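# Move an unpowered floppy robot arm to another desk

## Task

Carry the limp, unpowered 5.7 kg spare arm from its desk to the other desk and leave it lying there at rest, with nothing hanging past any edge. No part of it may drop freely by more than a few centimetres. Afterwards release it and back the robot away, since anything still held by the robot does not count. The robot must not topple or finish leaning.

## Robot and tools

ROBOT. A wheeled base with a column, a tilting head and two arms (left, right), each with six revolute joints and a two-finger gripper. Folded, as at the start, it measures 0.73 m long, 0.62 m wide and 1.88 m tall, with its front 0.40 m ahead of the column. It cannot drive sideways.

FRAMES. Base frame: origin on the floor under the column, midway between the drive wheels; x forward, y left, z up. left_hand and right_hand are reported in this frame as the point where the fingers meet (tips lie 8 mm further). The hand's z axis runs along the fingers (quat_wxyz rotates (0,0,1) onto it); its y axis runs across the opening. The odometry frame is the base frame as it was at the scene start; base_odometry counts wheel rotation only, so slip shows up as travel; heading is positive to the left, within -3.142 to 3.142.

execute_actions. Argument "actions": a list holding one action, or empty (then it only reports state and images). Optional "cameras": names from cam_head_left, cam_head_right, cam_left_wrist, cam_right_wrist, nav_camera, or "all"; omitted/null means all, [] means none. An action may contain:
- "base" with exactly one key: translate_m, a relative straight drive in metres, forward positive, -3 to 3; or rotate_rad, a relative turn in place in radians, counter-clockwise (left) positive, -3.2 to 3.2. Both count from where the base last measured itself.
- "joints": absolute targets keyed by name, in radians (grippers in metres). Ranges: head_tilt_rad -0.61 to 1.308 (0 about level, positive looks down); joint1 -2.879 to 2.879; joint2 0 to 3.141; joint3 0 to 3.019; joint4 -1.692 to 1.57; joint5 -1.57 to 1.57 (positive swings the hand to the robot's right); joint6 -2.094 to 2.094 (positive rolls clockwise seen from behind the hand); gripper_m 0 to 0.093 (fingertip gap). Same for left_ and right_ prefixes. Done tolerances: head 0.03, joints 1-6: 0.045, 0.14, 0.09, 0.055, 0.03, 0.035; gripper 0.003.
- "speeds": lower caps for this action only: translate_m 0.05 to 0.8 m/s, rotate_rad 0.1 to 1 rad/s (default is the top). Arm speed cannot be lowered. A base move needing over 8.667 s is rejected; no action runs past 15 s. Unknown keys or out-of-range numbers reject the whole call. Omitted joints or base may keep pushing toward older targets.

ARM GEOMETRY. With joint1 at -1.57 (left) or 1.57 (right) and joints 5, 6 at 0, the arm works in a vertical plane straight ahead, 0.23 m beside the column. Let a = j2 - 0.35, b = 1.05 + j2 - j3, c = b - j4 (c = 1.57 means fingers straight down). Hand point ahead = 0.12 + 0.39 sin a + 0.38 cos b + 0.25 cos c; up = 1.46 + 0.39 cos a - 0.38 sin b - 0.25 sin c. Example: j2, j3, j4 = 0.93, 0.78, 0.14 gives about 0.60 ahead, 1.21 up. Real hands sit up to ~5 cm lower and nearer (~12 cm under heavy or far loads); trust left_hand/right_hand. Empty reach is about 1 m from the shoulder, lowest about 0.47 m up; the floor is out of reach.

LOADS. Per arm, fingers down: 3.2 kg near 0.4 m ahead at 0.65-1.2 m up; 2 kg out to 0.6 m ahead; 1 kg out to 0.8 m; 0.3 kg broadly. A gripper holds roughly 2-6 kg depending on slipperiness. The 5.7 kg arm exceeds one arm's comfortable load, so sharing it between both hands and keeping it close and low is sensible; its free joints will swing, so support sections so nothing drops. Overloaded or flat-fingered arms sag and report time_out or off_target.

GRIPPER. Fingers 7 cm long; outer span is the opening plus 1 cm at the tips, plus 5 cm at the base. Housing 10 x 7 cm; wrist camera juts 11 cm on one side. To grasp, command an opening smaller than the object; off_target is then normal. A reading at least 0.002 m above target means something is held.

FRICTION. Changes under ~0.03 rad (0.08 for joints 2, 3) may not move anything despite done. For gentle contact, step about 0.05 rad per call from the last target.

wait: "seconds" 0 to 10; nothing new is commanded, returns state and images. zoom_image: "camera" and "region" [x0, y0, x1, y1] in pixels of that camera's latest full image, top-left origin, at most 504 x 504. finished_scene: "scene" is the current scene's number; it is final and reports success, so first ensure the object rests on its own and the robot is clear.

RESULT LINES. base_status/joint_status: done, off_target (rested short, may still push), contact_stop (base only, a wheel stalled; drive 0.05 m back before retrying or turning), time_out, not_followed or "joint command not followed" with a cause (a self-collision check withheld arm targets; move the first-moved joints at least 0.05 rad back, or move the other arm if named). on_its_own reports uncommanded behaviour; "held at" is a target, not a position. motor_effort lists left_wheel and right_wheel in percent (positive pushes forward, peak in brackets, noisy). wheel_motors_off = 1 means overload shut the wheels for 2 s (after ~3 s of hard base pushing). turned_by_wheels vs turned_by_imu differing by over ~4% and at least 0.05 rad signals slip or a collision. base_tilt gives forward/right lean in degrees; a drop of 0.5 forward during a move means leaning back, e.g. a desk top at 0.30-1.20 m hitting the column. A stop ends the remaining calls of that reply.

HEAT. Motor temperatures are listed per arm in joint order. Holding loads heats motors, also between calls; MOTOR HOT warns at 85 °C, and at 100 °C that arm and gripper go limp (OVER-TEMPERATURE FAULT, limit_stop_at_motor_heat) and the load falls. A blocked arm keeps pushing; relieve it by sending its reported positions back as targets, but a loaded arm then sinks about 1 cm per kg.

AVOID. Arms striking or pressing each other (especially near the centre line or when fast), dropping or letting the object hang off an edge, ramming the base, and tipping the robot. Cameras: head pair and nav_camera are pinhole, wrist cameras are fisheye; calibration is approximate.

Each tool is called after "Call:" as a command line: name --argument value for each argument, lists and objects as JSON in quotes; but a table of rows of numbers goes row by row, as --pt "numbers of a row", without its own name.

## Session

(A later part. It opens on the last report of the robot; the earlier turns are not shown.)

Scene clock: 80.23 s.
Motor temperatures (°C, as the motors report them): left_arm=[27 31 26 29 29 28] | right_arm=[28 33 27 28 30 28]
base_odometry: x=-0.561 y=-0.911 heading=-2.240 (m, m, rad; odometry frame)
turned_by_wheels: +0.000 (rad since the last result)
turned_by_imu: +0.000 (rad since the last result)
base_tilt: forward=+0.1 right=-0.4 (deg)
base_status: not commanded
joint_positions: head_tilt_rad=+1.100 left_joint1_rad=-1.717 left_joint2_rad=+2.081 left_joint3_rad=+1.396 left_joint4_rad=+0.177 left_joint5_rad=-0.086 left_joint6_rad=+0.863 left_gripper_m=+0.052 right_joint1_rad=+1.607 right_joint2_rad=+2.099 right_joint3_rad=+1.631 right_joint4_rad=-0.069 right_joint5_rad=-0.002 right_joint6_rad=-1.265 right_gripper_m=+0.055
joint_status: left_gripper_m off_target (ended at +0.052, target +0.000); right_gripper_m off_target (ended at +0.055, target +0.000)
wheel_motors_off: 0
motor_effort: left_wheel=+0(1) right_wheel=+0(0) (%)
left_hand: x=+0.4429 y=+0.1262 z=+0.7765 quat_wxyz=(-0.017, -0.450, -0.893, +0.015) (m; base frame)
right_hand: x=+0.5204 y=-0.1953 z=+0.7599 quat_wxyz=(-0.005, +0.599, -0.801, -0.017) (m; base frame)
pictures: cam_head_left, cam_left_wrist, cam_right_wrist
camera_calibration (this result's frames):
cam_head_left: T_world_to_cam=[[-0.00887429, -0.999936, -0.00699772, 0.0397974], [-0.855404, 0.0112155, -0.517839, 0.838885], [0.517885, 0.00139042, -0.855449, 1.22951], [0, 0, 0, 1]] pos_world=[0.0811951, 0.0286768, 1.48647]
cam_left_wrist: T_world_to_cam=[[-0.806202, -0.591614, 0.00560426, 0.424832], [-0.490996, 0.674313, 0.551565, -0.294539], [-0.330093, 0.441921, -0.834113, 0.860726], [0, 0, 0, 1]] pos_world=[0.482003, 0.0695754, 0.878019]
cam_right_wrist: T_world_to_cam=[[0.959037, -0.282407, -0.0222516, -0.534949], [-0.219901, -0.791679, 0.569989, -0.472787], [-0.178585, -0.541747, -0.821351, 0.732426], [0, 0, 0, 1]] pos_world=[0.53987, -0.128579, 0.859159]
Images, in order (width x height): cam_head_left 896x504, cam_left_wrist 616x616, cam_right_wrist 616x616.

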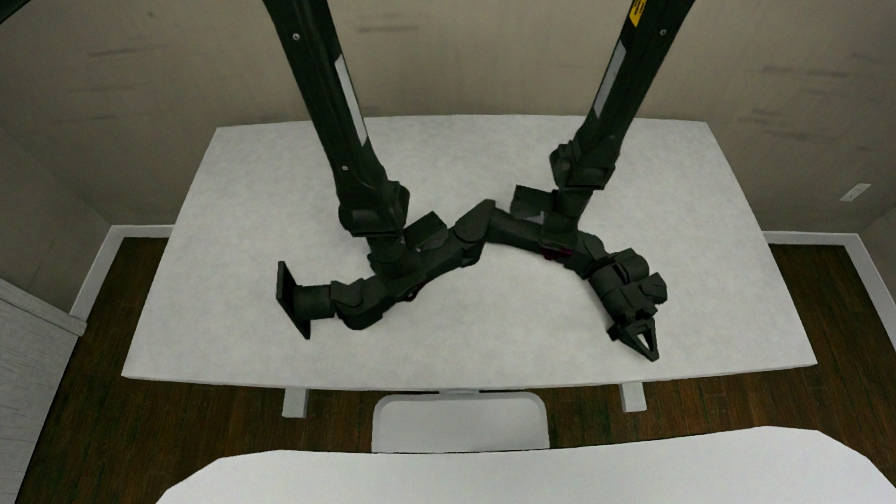

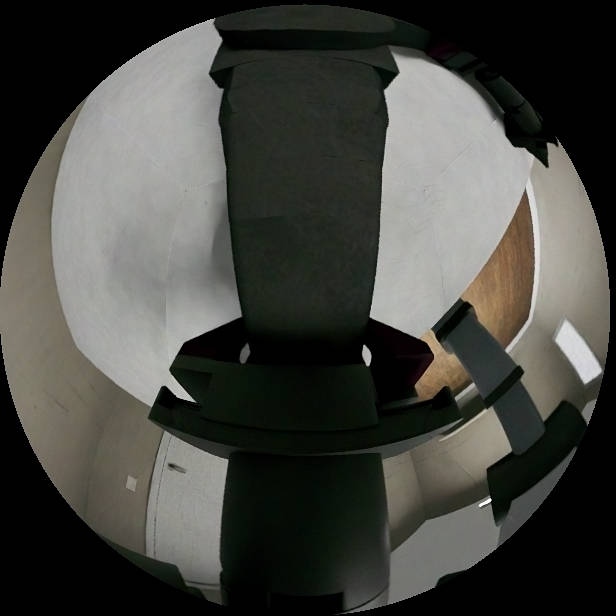

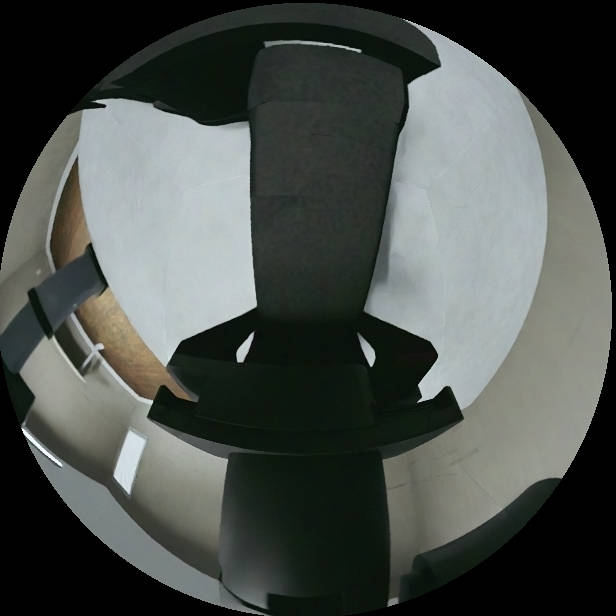

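Call:
execute_actions --actions '[{"joints":{"left_joint2_rad":1.96,"left_joint3_rad":1.26,"left_joint4_rad":0.19,"right_joint2_rad":1.95,"right_joint3_rad":1.45,"right_joint4_rad":-0.02}}]' --cameras '["cam_head_left"]'

Call:
execute_actions --actions '[{"joints":{"left_joint2_rad":1.85,"left_joint3_rad":1.12,"left_joint4_rad":0.21,"right_joint2_rad":1.83,"right_joint3_rad":1.31,"right_joint4_rad":0.0}}]' --cameras '["cam_head_left","cam_left_wrist","cam_right_wrist"]'

Scene clock: 90.07 s.
Motor temperatures (°C, as the motors report them): left_arm=[27 31 26 29 29 28] | right_arm=[28 33 27 28 30 28]
base_odometry: x=-0.561 y=-0.911 heading=-2.240 (m, m, rad; odometry frame)
turned_by_wheels: +0.000 (rad since the last result)
turned_by_imu: +0.000 (rad since the last result)
base_tilt: forward=+0.1 right=-0.3 (deg)
base_status: not commanded
joint_positions: head_tilt_rad=+1.100 left_joint1_rad=-1.708 left_joint2_rad=+2.058 left_joint3_rad=+1.295 left_joint4_rad=+0.204 left_joint5_rad=-0.079 left_joint6_rad=+0.883 left_gripper_m=+0.052 right_joint1_rad=+1.618 right_joint2_rad=+2.032 right_joint3_rad=+1.463 right_joint4_rad=-0.013 right_joint5_rad=-0.005 right_joint6_rad=-1.235 right_gripper_m=+0.055
joint_status: all done
wheel_motors_off: 0
motor_effort: left_wheel=-1(2) right_wheel=-1(2) (%)
left_hand: x=+0.4028 y=+0.1362 z=+0.7902 quat_wxyz=(+0.007, -0.459, -0.888, +0.025) (m; base frame)
right_hand: x=+0.4741 y=-0.1878 z=+0.7859 quat_wxyz=(+0.011, +0.589, -0.808, -0.035) (m; base frame)
pictures: cam_head_left
camera_calibration (this result's frames):
cam_head_left: T_world_to_cam=[[-0.00887429, -0.999936, -0.00699772, 0.0397974], [-0.855404, 0.0112155, -0.51784, 0.838886], [0.517885, 0.00139042, -0.855449, 1.22951], [0, 0, 0, 1]] pos_world=[0.0811951, 0.0286768, 1.48647]
Images, in order (width x height): cam_head_left 896x504.

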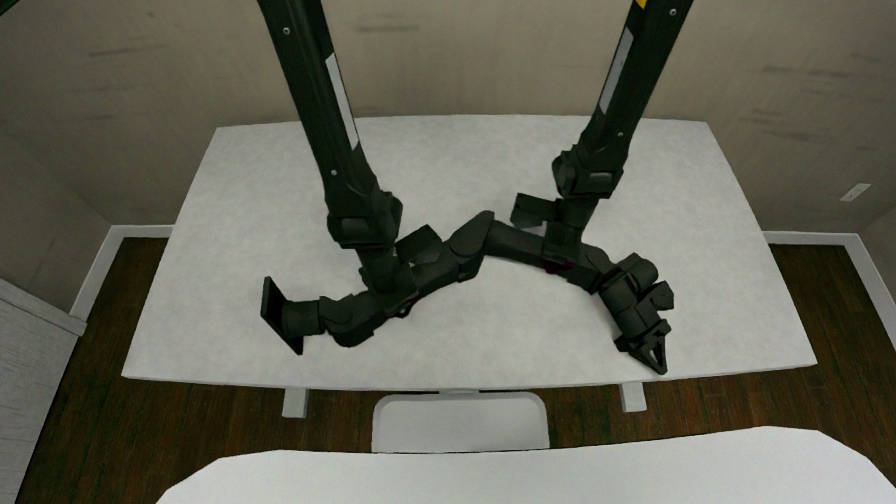

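Scene clock: 91.10 s.
Motor temperatures (°C, as the motors report them): left_arm=[27 32 26 29 29 28] | right_arm=[28 34 27 28 30 28]
base_odometry: x=-0.561 y=-0.911 heading=-2.240 (m, m, rad; odometry frame)
turned_by_wheels: +0.000 (rad since the last result)
turned_by_imu: +0.000 (rad since the last result)
base_tilt: forward=+0.1 right=-0.4 (deg)
base_status: not commanded
joint_positions: head_tilt_rad=+1.100 left_joint1_rad=-1.709 left_joint2_rad=+1.943 left_joint3_rad=+1.162 left_joint4_rad=+0.218 left_joint5_rad=-0.094 left_joint6_rad=+0.902 left_gripper_m=+0.052 right_joint1_rad=+1.627 right_joint2_rad=+1.929 right_joint3_rad=+1.330 right_joint4_rad=+0.009 right_joint5_rad=-0.011 right_joint6_rad=-1.210 right_gripper_m=+0.055
joint_status: all done
wheel_motors_off: 0
motor_effort: left_wheel=+0(1) right_wheel=+0(2) (%)
left_hand: x=+0.3988 y=+0.1439 z=+0.8358 quat_wxyz=(+0.011, -0.468, -0.883, +0.019) (m; base frame)
right_hand: x=+0.4633 y=-0.1824 z=+0.8264 quat_wxyz=(+0.010, +0.580, -0.813, -0.043) (m; base frame)
pictures: cam_head_left, cam_left_wrist, cam_right_wrist
camera_calibration (this result's frames):
cam_head_left: T_world_to_cam=[[-0.00887429, -0.999936, -0.00699772, 0.0397974], [-0.855404, 0.0112155, -0.51784, 0.838886], [0.517885, 0.00139042, -0.855449, 1.22951], [0, 0, 0, 1]] pos_world=[0.0811951, 0.0286768, 1.48647]
cam_left_wrist: T_world_to_cam=[[-0.829253, -0.557487, 0.0393485, 0.375538], [-0.431703, 0.683682, 0.588397, -0.416594], [-0.354925, 0.470943, -0.807614, 0.871357], [0, 0, 0, 1]] pos_world=[0.440838, 0.0838157, 0.934066]
cam_right_wrist: T_world_to_cam=[[0.942756, -0.323191, -0.0822081, -0.425378], [-0.223317, -0.794914, 0.564129, -0.507232], [-0.24767, -0.513478, -0.821584, 0.821191], [0, 0, 0, 1]] pos_world=[0.491139, -0.119021, 0.925853]
Images, in order (width x height): cam_head_left 896x504, cam_left_wrist 616x616, cam_right_wrist 616x616.

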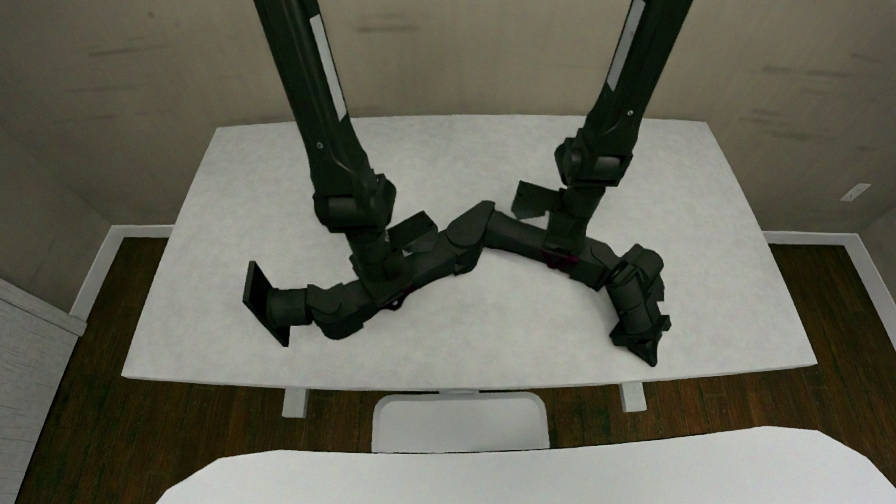

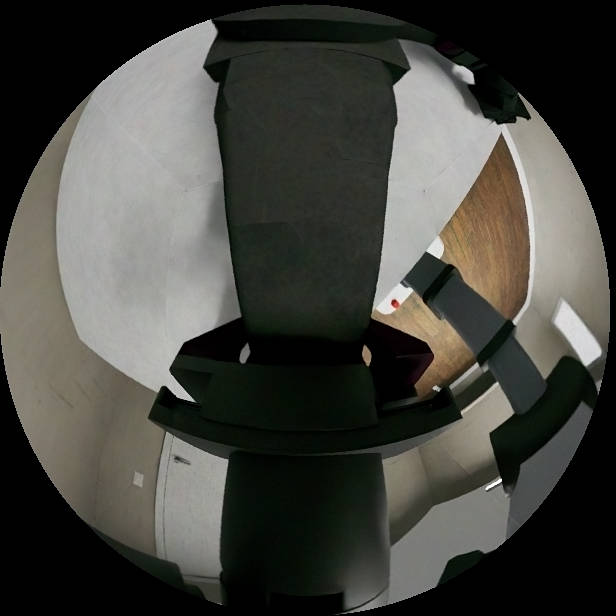

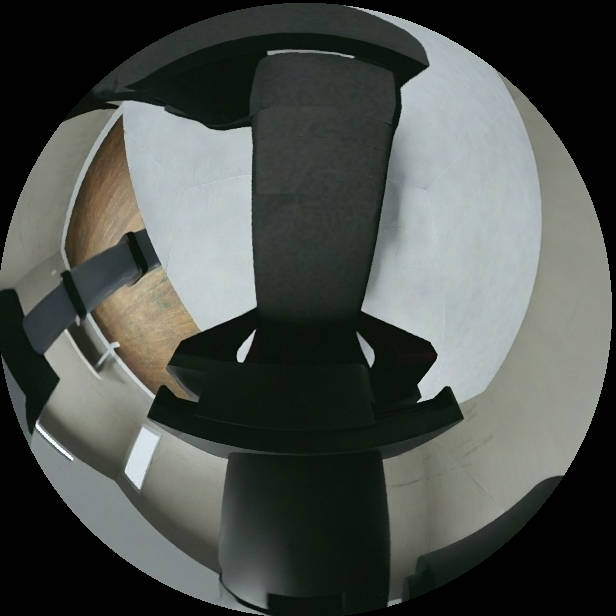

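Call:
execute_actions --actions '[{"joints":{"left_joint2_rad":1.72,"left_joint3_rad":1.0,"left_joint4_rad":0.21,"right_joint2_rad":1.69,"right_joint3_rad":1.19,"right_joint4_rad":-0.01}}]' --cameras '["cam_head_left"]'

Call:
execute_actions --actions '[{"joints":{"left_joint2_rad":1.57,"left_joint3_rad":0.89,"left_joint4_rad":0.17,"right_joint2_rad":1.54,"right_joint3_rad":1.07,"right_joint4_rad":-0.04}}]' --cameras '["cam_head_left"]'

Call:
execute_actions --actions '[{"joints":{"left_joint2_rad":1.40,"left_joint3_rad":0.8,"left_joint4_rad":0.09,"right_joint2_rad":1.38,"right_joint3_rad":0.97,"right_joint4_rad":-0.1}}]' --cameras '["cam_head_left","cam_left_wrist","cam_right_wrist"]'

Scene clock: 98.67 s.
Motor temperatures (°C, as the motors report them): left_arm=[27 33 27 29 29 28] | right_arm=[28 35 27 28 30 29]
base_odometry: x=-0.561 y=-0.911 heading=-2.240 (m, m, rad; odometry frame)
turned_by_wheels: +0.000 (rad since the last result)
turned_by_imu: +0.000 (rad since the last result)
base_tilt: forward=+0.1 right=-0.3 (deg)
base_status: not commanded
joint_positions: head_tilt_rad=+1.100 left_joint1_rad=-1.714 left_joint2_rad=+1.809 left_joint3_rad=+1.035 left_joint4_rad=+0.223 left_joint5_rad=-0.092 left_joint6_rad=+0.900 left_gripper_m=+0.052 right_joint1_rad=+1.633 right_joint2_rad=+1.790 right_joint3_rad=+1.207 right_joint4_rad=+0.008 right_joint5_rad=-0.013 right_joint6_rad=-1.208 right_gripper_m=+0.055
joint_status: all done
wheel_motors_off: 0
motor_effort: left_wheel=+0(1) right_wheel=-1(1) (%)
left_hand: x=+0.4031 y=+0.1461 z=+0.8866 quat_wxyz=(+0.004, -0.468, -0.883, +0.019) (m; base frame)
right_hand: x=+0.4692 y=-0.1797 z=+0.8792 quat_wxyz=(+0.003, +0.581, -0.813, -0.042) (m; base frame)
pictures: cam_head_left
camera_calibration (this result's frames):
cam_head_left: T_world_to_cam=[[-0.00887429, -0.999936, -0.00699772, 0.0397974], [-0.855404, 0.0112155, -0.51784, 0.838886], [0.517885, 0.00139042, -0.855449, 1.22951], [0, 0, 0, 1]] pos_world=[0.0811951, 0.0286768, 1.48647]
Images, in order (width x height): cam_head_left 896x504.

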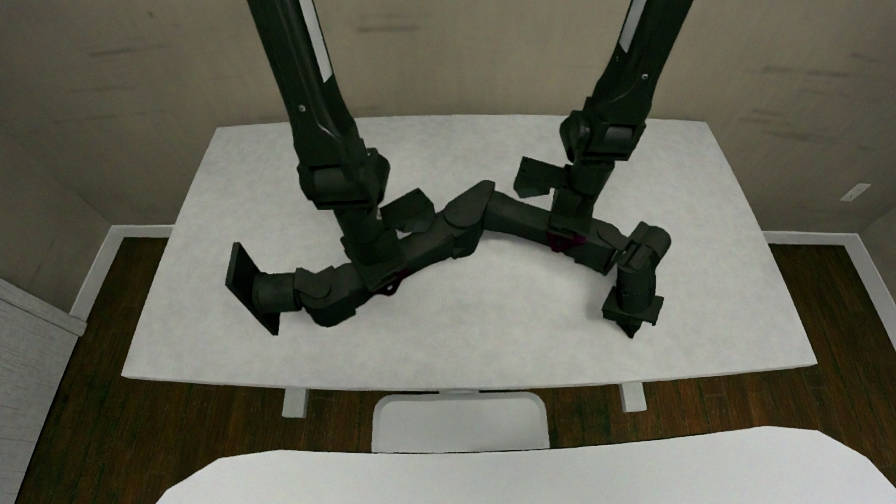

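Scene clock: 99.77 s.
Motor temperatures (°C, as the motors report them): left_arm=[27 33 27 29 29 28] | right_arm=[28 36 27 28 30 29]
base_odometry: x=-0.561 y=-0.911 heading=-2.240 (m, m, rad; odometry frame)
turned_by_wheels: +0.000 (rad since the last result)
turned_by_imu: +0.000 (rad since the last result)
base_tilt: forward=+0.2 right=-0.4 (deg)
base_status: not commanded
joint_positions: head_tilt_rad=+1.100 left_joint1_rad=-1.718 left_joint2_rad=+1.657 left_joint3_rad=+0.919 left_joint4_rad=+0.194 left_joint5_rad=-0.092 left_joint6_rad=+0.916 left_gripper_m=+0.052 right_joint1_rad=+1.641 right_joint2_rad=+1.651 right_joint3_rad=+1.093 right_joint4_rad=-0.021 right_joint5_rad=-0.017 right_joint6_rad=-1.187 right_gripper_m=+0.055
joint_status: all done
wheel_motors_off: 0
motor_effort: left_wheel=+0(2) right_wheel=+0(1) (%)
left_hand: x=+0.4071 y=+0.1502 z=+0.9404 quat_wxyz=(+0.000, -0.476, -0.879, +0.019) (m; base frame)
right_hand: x=+0.4676 y=-0.1772 z=+0.9317 quat_wxyz=(+0.002, +0.574, -0.818, -0.047) (m; base frame)
pictures: cam_head_left
camera_calibration (this result's frames):
cam_head_left: T_world_to_cam=[[-0.00887429, -0.999936, -0.00699772, 0.0397974], [-0.855404, 0.0112155, -0.51784, 0.838886], [0.517885, 0.00139042, -0.855449, 1.22951], [0, 0, 0, 1]] pos_world=[0.0811951, 0.0286768, 1.48647]
Images, in order (width x height): cam_head_left 896x504.

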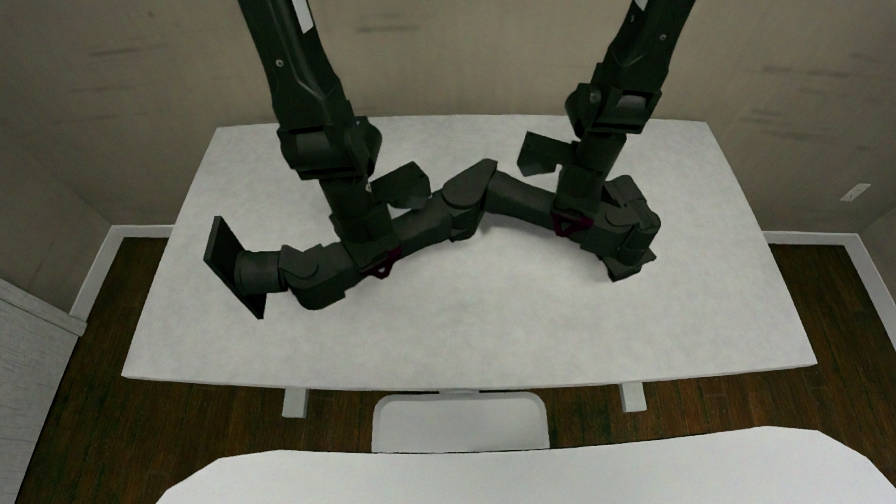

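Scene clock: 100.87 s.
Motor temperatures (°C, as the motors report them): left_arm=[27 33 27 29 29 28] | right_arm=[28 36 27 28 30 29]
base_odometry: x=-0.561 y=-0.911 heading=-2.240 (m, m, rad; odometry frame)
turned_by_wheels: +0.000 (rad since the last result)
turned_by_imu: +0.000 (rad since the last result)
base_tilt: forward=+0.1 right=-0.3 (deg)
base_status: not commanded
joint_positions: head_tilt_rad=+1.100 left_joint1_rad=-1.728 left_joint2_rad=+1.500 left_joint3_rad=+0.820 left_joint4_rad=+0.102 left_joint5_rad=-0.085 left_joint6_rad=+0.919 left_gripper_m=+0.052 right_joint1_rad=+1.646 right_joint2_rad=+1.497 right_joint3_rad=+0.985 right_joint4_rad=-0.094 right_joint5_rad=-0.019 right_joint6_rad=-1.170 right_gripper_m=+0.055
joint_status: all done
wheel_motors_off: 0
motor_effort: left_wheel=+0(2) right_wheel=-1(2) (%)
left_hand: x=+0.4008 y=+0.1504 z=+0.9941 quat_wxyz=(+0.011, -0.481, -0.876, +0.033) (m; base frame)
right_hand: x=+0.4584 y=-0.1775 z=+0.9877 quat_wxyz=(+0.012, +0.567, -0.821, -0.057) (m; base frame)
pictures: cam_head_left, cam_left_wrist, cam_right_wrist
camera_calibration (this result's frames):
cam_head_left: T_world_to_cam=[[-0.00887429, -0.999936, -0.00699772, 0.0397974], [-0.855404, 0.0112155, -0.51784, 0.838886], [0.517885, 0.00139042, -0.855449, 1.22951], [0, 0, 0, 1]] pos_world=[0.0811951, 0.0286768, 1.48647]
cam_left_wrist: T_world_to_cam=[[-0.843831, -0.532799, 0.0638271, 0.352422], [-0.404691, 0.709979, 0.57633, -0.51608], [-0.352384, 0.460495, -0.814721, 1.00447], [0, 0, 0, 1]] pos_world=[0.44249, 0.0916234, 1.0933]
cam_right_wrist: T_world_to_cam=[[0.93094, -0.3489, -0.107794, -0.379815], [-0.235852, -0.79983, 0.551947, -0.578562], [-0.278791, -0.488405, -0.826883, 0.978942], [0, 0, 0, 1]] pos_world=[0.49005, -0.117149, 1.08786]
Images, in order (width x height): cam_head_left 896x504, cam_left_wrist 616x616, cam_right_wrist 616x616.

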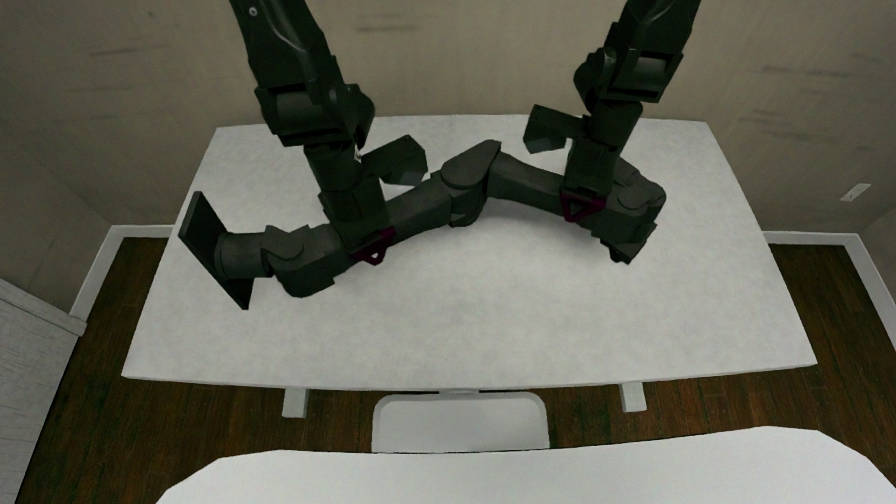

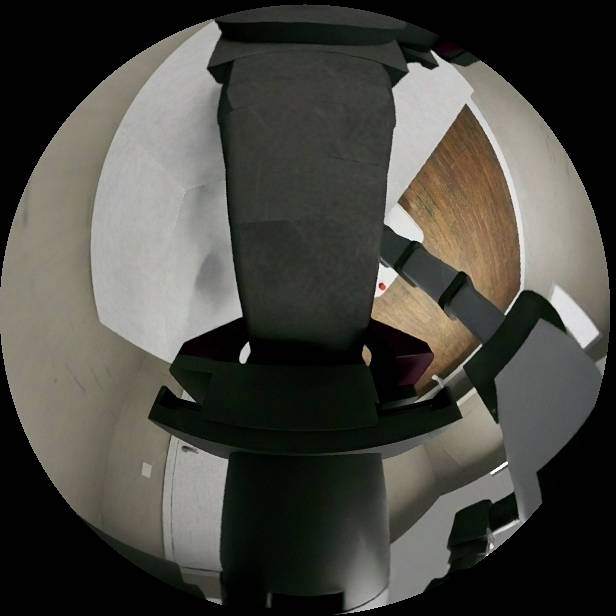

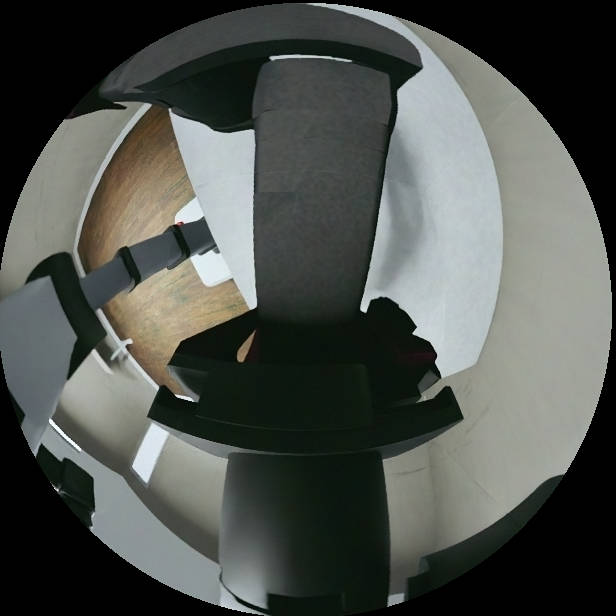

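Call:
execute_actions --actions '[{"joints":{"left_joint2_rad":1.21,"left_joint3_rad":0.72,"left_joint4_rad":-0.02,"right_joint2_rad":1.2,"right_joint3_rad":0.88,"right_joint4_rad":-0.19}}]' --cameras '["cam_head_left"]'

Call:
execute_actions --actions '[{"base":{"translate_m":-0.85},"speeds":{"translate_m":0.25},"joints":{"head_tilt_rad":0.8}}]' --cameras '["cam_head_left","nav_camera"]'

Scene clock: 105.33 s.
Motor temperatures (°C, as the motors report them): left_arm=[27 33 27 29 29 28] | right_arm=[28 36 27 28 30 29]
base_odometry: x=-0.561 y=-0.911 heading=-2.240 (m, m, rad; odometry frame)
turned_by_wheels: +0.000 (rad since the last result)
turned_by_imu: +0.000 (rad since the last result)
base_tilt: forward=+0.1 right=-0.4 (deg)
base_status: not commanded
joint_positions: head_tilt_rad=+1.100 left_joint1_rad=-1.737 left_joint2_rad=+1.308 left_joint3_rad=+0.732 left_joint4_rad=-0.008 left_joint5_rad=-0.079 left_joint6_rad=+0.925 left_gripper_m=+0.052 right_joint1_rad=+1.654 right_joint2_rad=+1.311 right_joint3_rad=+0.888 right_joint4_rad=-0.184 right_joint5_rad=-0.026 right_joint6_rad=-1.152 right_gripper_m=+0.055
joint_status: all done
wheel_motors_off: 0
motor_effort: left_wheel=+0(3) right_wheel=-1(2) (%)
left_hand: x=+0.4023 y=+0.1526 z=+1.0543 quat_wxyz=(+0.011, -0.486, -0.873, +0.041) (m; base frame)
right_hand: x=+0.4569 y=-0.1760 z=+1.0522 quat_wxyz=(+0.009, +0.561, -0.825, -0.063) (m; base frame)
pictures: cam_head_left
camera_calibration (this result's frames):
cam_head_left: T_world_to_cam=[[-0.00887429, -0.999936, -0.00699772, 0.0397974], [-0.855404, 0.0112155, -0.51784, 0.838886], [0.517885, 0.00139042, -0.855449, 1.22951], [0, 0, 0, 1]] pos_world=[0.0811951, 0.0286768, 1.48647]
Images, in order (width x height): cam_head_left 896x504.

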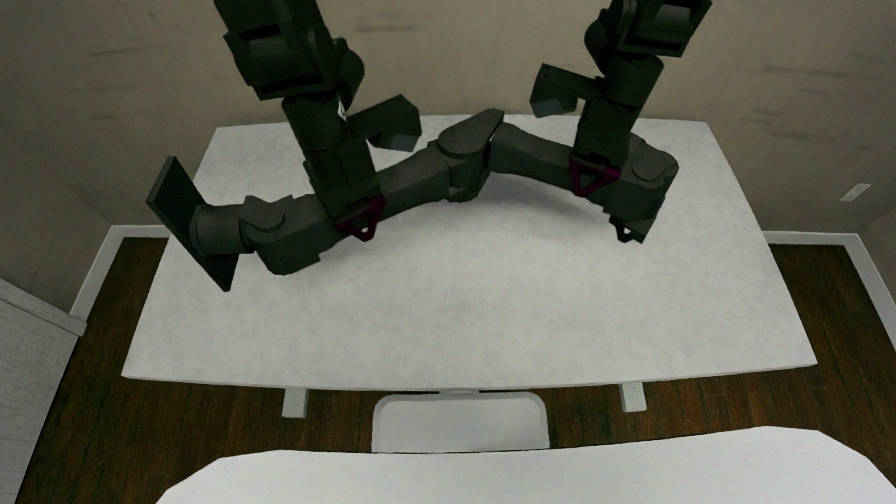

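Scene clock: 109.63 s.
Motor temperatures (°C, as the motors report them): left_arm=[27 34 27 29 29 28] | right_arm=[28 37 27 28 31 30]
base_odometry: x=-0.034 y=-0.244 heading=-2.240 (m, m, rad; odometry frame)
turned_by_wheels: +0.000 (rad since the last result)
turned_by_imu: +0.003 (rad since the last result)
base_tilt: forward=+0.1 right=-0.3 (deg)
base_status: done
joint_positions: head_tilt_rad=+0.816 left_joint1_rad=-1.737 left_joint2_rad=+1.307 left_joint3_rad=+0.723 left_joint4_rad=-0.007 left_joint5_rad=-0.078 left_joint6_rad=+0.924 left_gripper_m=+0.052 right_joint1_rad=+1.654 right_joint2_rad=+1.313 right_joint3_rad=+0.881 right_joint4_rad=-0.184 right_joint5_rad=-0.029 right_joint6_rad=-1.150 right_gripper_m=+0.055
joint_status: all done
wheel_motors_off: 0
motor_effort: left_wheel=+0(35) right_wheel=+0(35) (%)
left_hand: x=+0.3969 y=+0.1530 z=+1.0548 quat_wxyz=(+0.015, -0.486, -0.873, +0.043) (m; base frame)
right_hand: x=+0.4517 y=-0.1757 z=+1.0516 quat_wxyz=(+0.012, +0.561, -0.825, -0.067) (m; base frame)
pictures: cam_head_left, nav_camera
camera_calibration (this result's frames):
cam_head_left: T_world_to_cam=[[-0.00655265, -0.999936, -0.00920782, 0.0430849], [-0.675608, 0.0112155, -0.737176, 1.16767], [0.737232, 0.00139042, -0.675638, 0.941633], [0, 0, 0, 1]] pos_world=[0.0949698, 0.0286768, 1.49738]
Images, in order (width x height): cam_head_left 896x504, nav_camera 896x504.

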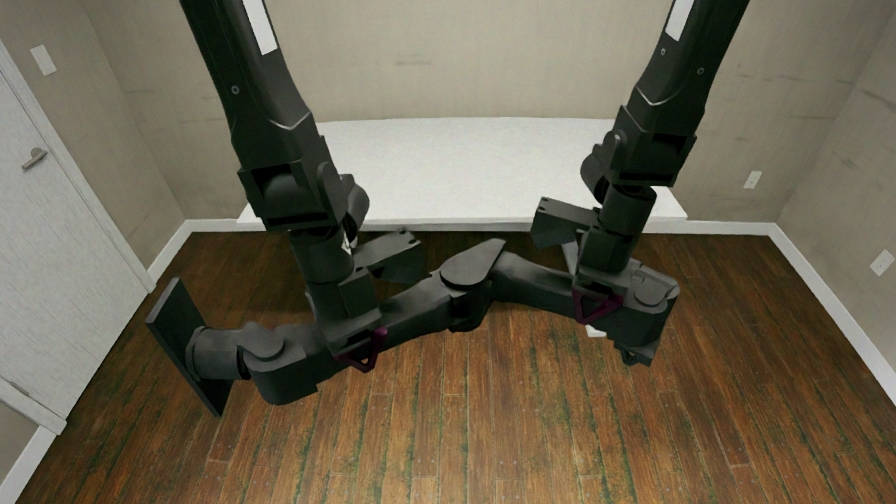

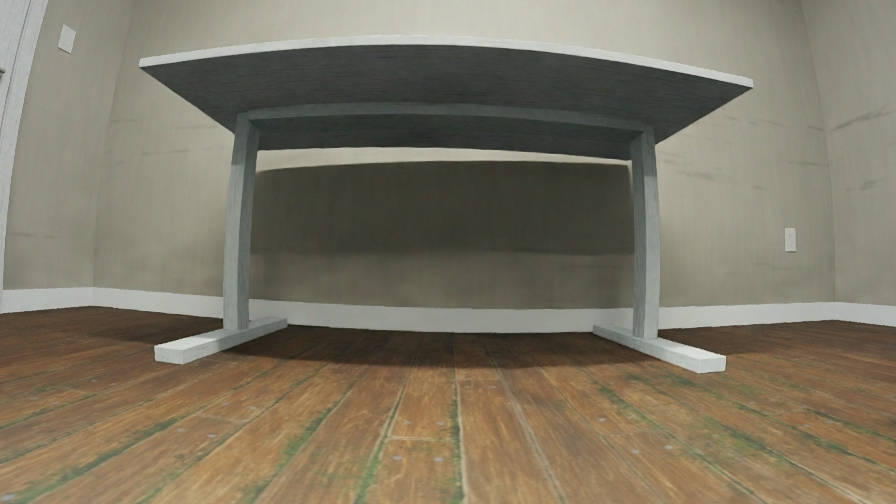

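Call:
execute_actions --actions '[{"base":{"rotate_rad":2.97},"speeds":{"rotate_rad":0.45},"joints":{"head_tilt_rad":0.55}}]' --cameras '["cam_head_left","nav_camera"]'

Scene clock: 121.53 s.
Motor temperatures (°C, as the motors report them): left_arm=[27 34 27 29 29 28] | right_arm=[28 38 27 28 31 31]
base_odometry: x=-0.034 y=-0.244 heading=+0.730 (m, m, rad; odometry frame)
turned_by_wheels: +2.970 (rad since the last result)
turned_by_imu: +3.002 (rad since the last result)
base_tilt: forward=+0.3 right=-0.5 (deg)
base_status: done
joint_positions: head_tilt_rad=+0.568 left_joint1_rad=-1.738 left_joint2_rad=+1.307 left_joint3_rad=+0.724 left_joint4_rad=-0.007 left_joint5_rad=-0.077 left_joint6_rad=+0.921 left_gripper_m=+0.052 right_joint1_rad=+1.654 right_joint2_rad=+1.313 right_joint3_rad=+0.883 right_joint4_rad=-0.184 right_joint5_rad=-0.027 right_joint6_rad=-1.154 right_gripper_m=+0.054
joint_status: all done
wheel_motors_off: 0
motor_effort: left_wheel=-2(35) right_wheel=+1(45) (%)
left_hand: x=+0.3973 y=+0.1523 z=+1.0548 quat_wxyz=(+0.014, -0.484, -0.874, +0.043) (m; base frame)
right_hand: x=+0.4532 y=-0.1762 z=+1.0516 quat_wxyz=(+0.012, +0.562, -0.824, -0.065) (m; base frame)
pictures: cam_head_left, nav_camera
camera_calibration (this result's frames):
cam_head_left: T_world_to_cam=[[-0.00409376, -0.999936, -0.0105339, 0.0450041], [-0.474136, 0.0112155, -0.88038, 1.37813], [0.880442, 0.00139042, -0.474152, 0.624183], [0, 0, 0, 1]] pos_world=[0.10405, 0.0286768, 1.50971]
Images, in order (width x height): cam_head_left 896x504, nav_camera 896x504.

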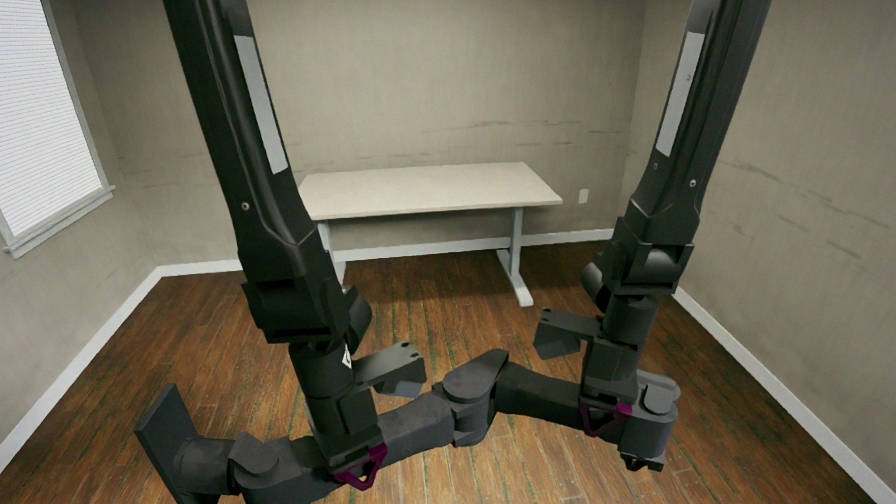

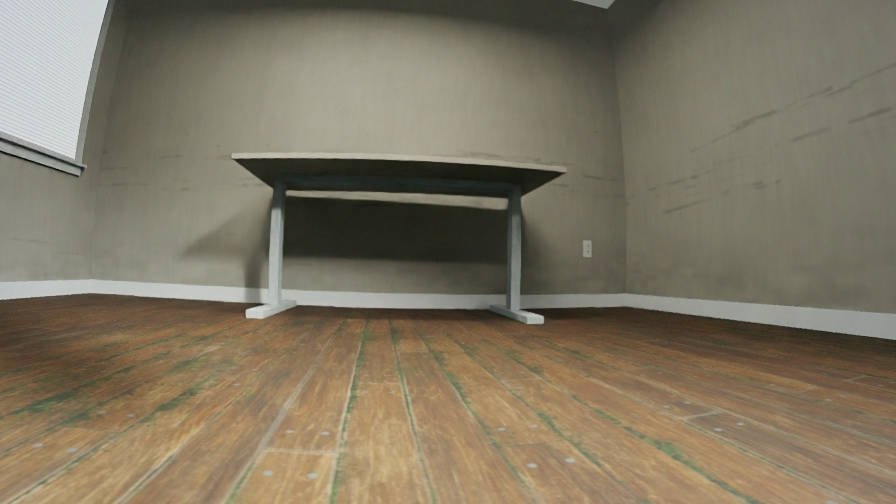

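Call:
execute_actions --actions '[{"base":{"translate_m":1.05},"speeds":{"translate_m":0.35}}]' --cameras '[]'

Call:
execute_actions --actions '[{"base":{"rotate_rad":0.12},"speeds":{"rotate_rad":0.3},"joints":{"head_tilt_rad":0.9}}]' --cameras '["cam_head_left","nav_camera"]'

Scene clock: 130.43 s.
Motor temperatures (°C, as the motors report them): left_arm=[27 34 27 29 29 28] | right_arm=[28 38 27 28 32 31]
base_odometry: x=+0.749 y=+0.457 heading=+0.731 (m, m, rad; odometry frame)
turned_by_wheels: +0.001 (rad since the last result)
turned_by_imu: -0.003 (rad since the last result)
base_tilt: forward=+0.2 right=-0.3 (deg)
base_status: done
joint_positions: head_tilt_rad=+0.567 left_joint1_rad=-1.738 left_joint2_rad=+1.307 left_joint3_rad=+0.730 left_joint4_rad=-0.007 left_joint5_rad=-0.078 left_joint6_rad=+0.924 left_gripper_m=+0.052 right_joint1_rad=+1.654 right_joint2_rad=+1.314 right_joint3_rad=+0.888 right_joint4_rad=-0.184 right_joint5_rad=-0.025 right_joint6_rad=-1.152 right_gripper_m=+0.054
joint_status: not commanded
wheel_motors_off: 0
motor_effort: left_wheel=+1(49) right_wheel=-1(53) (%)
left_hand: x=+0.4011 y=+0.1521 z=+1.0546 quat_wxyz=(+0.011, -0.485, -0.873, +0.042) (m; base frame)
right_hand: x=+0.4556 y=-0.1764 z=+1.0513 quat_wxyz=(+0.011, +0.562, -0.825, -0.064) (m; base frame)
pictures: none
No camera images: the call's "cameras" was empty. Leave "cameras" out to get every camera's image.

Scene clock: 131.53 s.
Motor temperatures (°C, as the motors report them): left_arm=[27 34 26 29 29 28] | right_arm=[28 38 27 28 32 31]
base_odometry: x=+0.749 y=+0.457 heading=+0.850 (m, m, rad; odometry frame)
turned_by_wheels: +0.119 (rad since the last result)
turned_by_imu: +0.118 (rad since the last result)
base_tilt: forward=+0.2 right=-0.3 (deg)
base_status: done
joint_positions: head_tilt_rad=+0.901 left_joint1_rad=-1.739 left_joint2_rad=+1.307 left_joint3_rad=+0.728 left_joint4_rad=-0.007 left_joint5_rad=-0.077 left_joint6_rad=+0.924 left_gripper_m=+0.052 right_joint1_rad=+1.652 right_joint2_rad=+1.314 right_joint3_rad=+0.886 right_joint4_rad=-0.184 right_joint5_rad=-0.027 right_joint6_rad=-1.152 right_gripper_m=+0.054
joint_status: all done
wheel_motors_off: 0
motor_effort: left_wheel=+0(41) right_wheel=+0(42) (%)
left_hand: x=+0.4002 y=+0.1519 z=+1.0547 quat_wxyz=(+0.012, -0.485, -0.873, +0.043) (m; base frame)
right_hand: x=+0.4547 y=-0.1767 z=+1.0512 quat_wxyz=(+0.011, +0.561, -0.825, -0.064) (m; base frame)
pictures: cam_head_left, nav_camera
camera_calibration (this result's frames):
cam_head_left: T_world_to_cam=[[-0.00731146, -0.999936, -0.00861764, 0.042214], [-0.735812, 0.0112155, -0.677093, 1.07816], [0.677147, 0.00139042, -0.735847, 1.03736], [0, 0, 0, 1]] pos_world=[0.0911852, 0.0286768, 1.49371]
Images, in order (width x height): cam_head_left 896x504, nav_camera 896x504.

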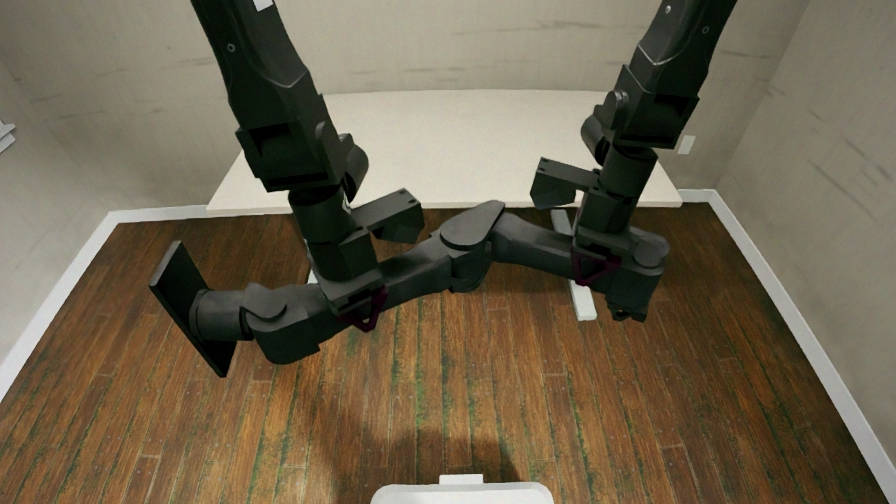

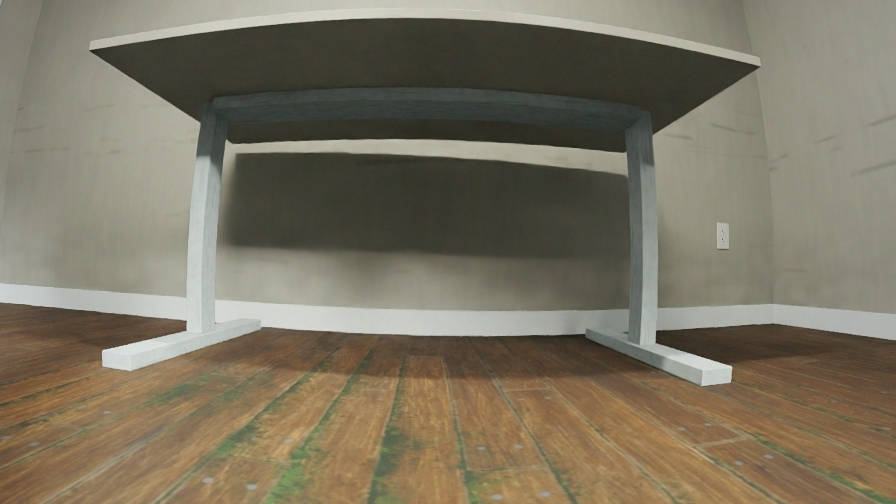

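Call:
execute_actions --actions '[{"base":{"translate_m":0.5},"speeds":{"translate_m":0.25},"joints":{"head_tilt_rad":1.1}}]' --cameras '["cam_head_left","nav_camera"]'

Scene clock: 140.67 s.
Motor temperatures (°C, as the motors report them): left_arm=[27 34 26 29 29 28] | right_arm=[28 39 27 28 32 32]
base_odometry: x=+1.079 y=+0.833 heading=+0.850 (m, m, rad; odometry frame)
turned_by_wheels: +0.001 (rad since the last result)
turned_by_imu: -0.001 (rad since the last result)
base_tilt: forward=+0.1 right=-0.4 (deg)
base_status: done
joint_positions: head_tilt_rad=+1.099 left_joint1_rad=-1.739 left_joint2_rad=+1.307 left_joint3_rad=+0.730 left_joint4_rad=-0.007 left_joint5_rad=-0.078 left_joint6_rad=+0.924 left_gripper_m=+0.052 right_joint1_rad=+1.652 right_joint2_rad=+1.314 right_joint3_rad=+0.888 right_joint4_rad=-0.184 right_joint5_rad=-0.026 right_joint6_rad=-1.152 right_gripper_m=+0.054
joint_status: all done
wheel_motors_off: 0
motor_effort: left_wheel=+1(51) right_wheel=-1(41) (%)
left_hand: x=+0.4014 y=+0.1519 z=+1.0546 quat_wxyz=(+0.011, -0.485, -0.873, +0.042) (m; base frame)
right_hand: x=+0.4557 y=-0.1768 z=+1.0511 quat_wxyz=(+0.011, +0.561, -0.825, -0.064) (m; base frame)
pictures: cam_head_left, nav_camera
camera_calibration (this result's frames):
cam_head_left: T_world_to_cam=[[-0.0088662, -0.999936, -0.00700797, 0.0398128], [-0.854805, 0.0112155, -0.518828, 0.840378], [0.518874, 0.00139042, -0.85485, 1.22854], [0, 0, 0, 1]] pos_world=[0.081257, 0.0286768, 1.48651]
Images, in order (width x height): cam_head_left 896x504, nav_camera 896x504.

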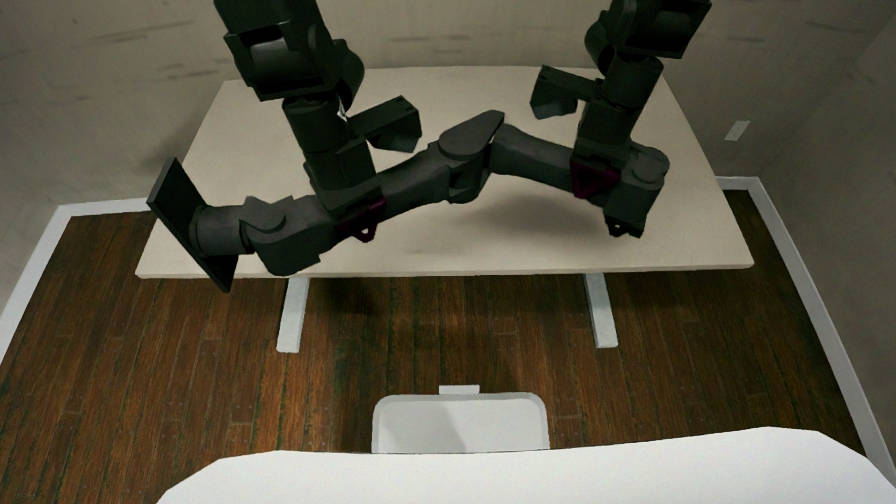

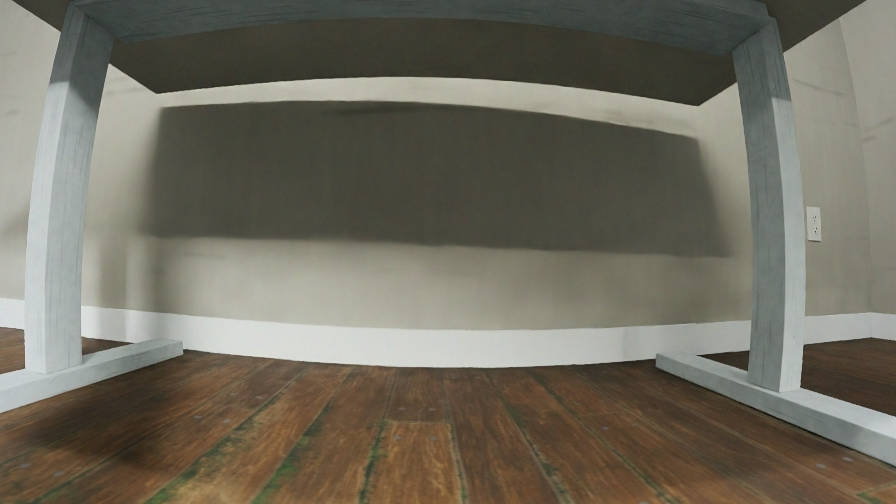

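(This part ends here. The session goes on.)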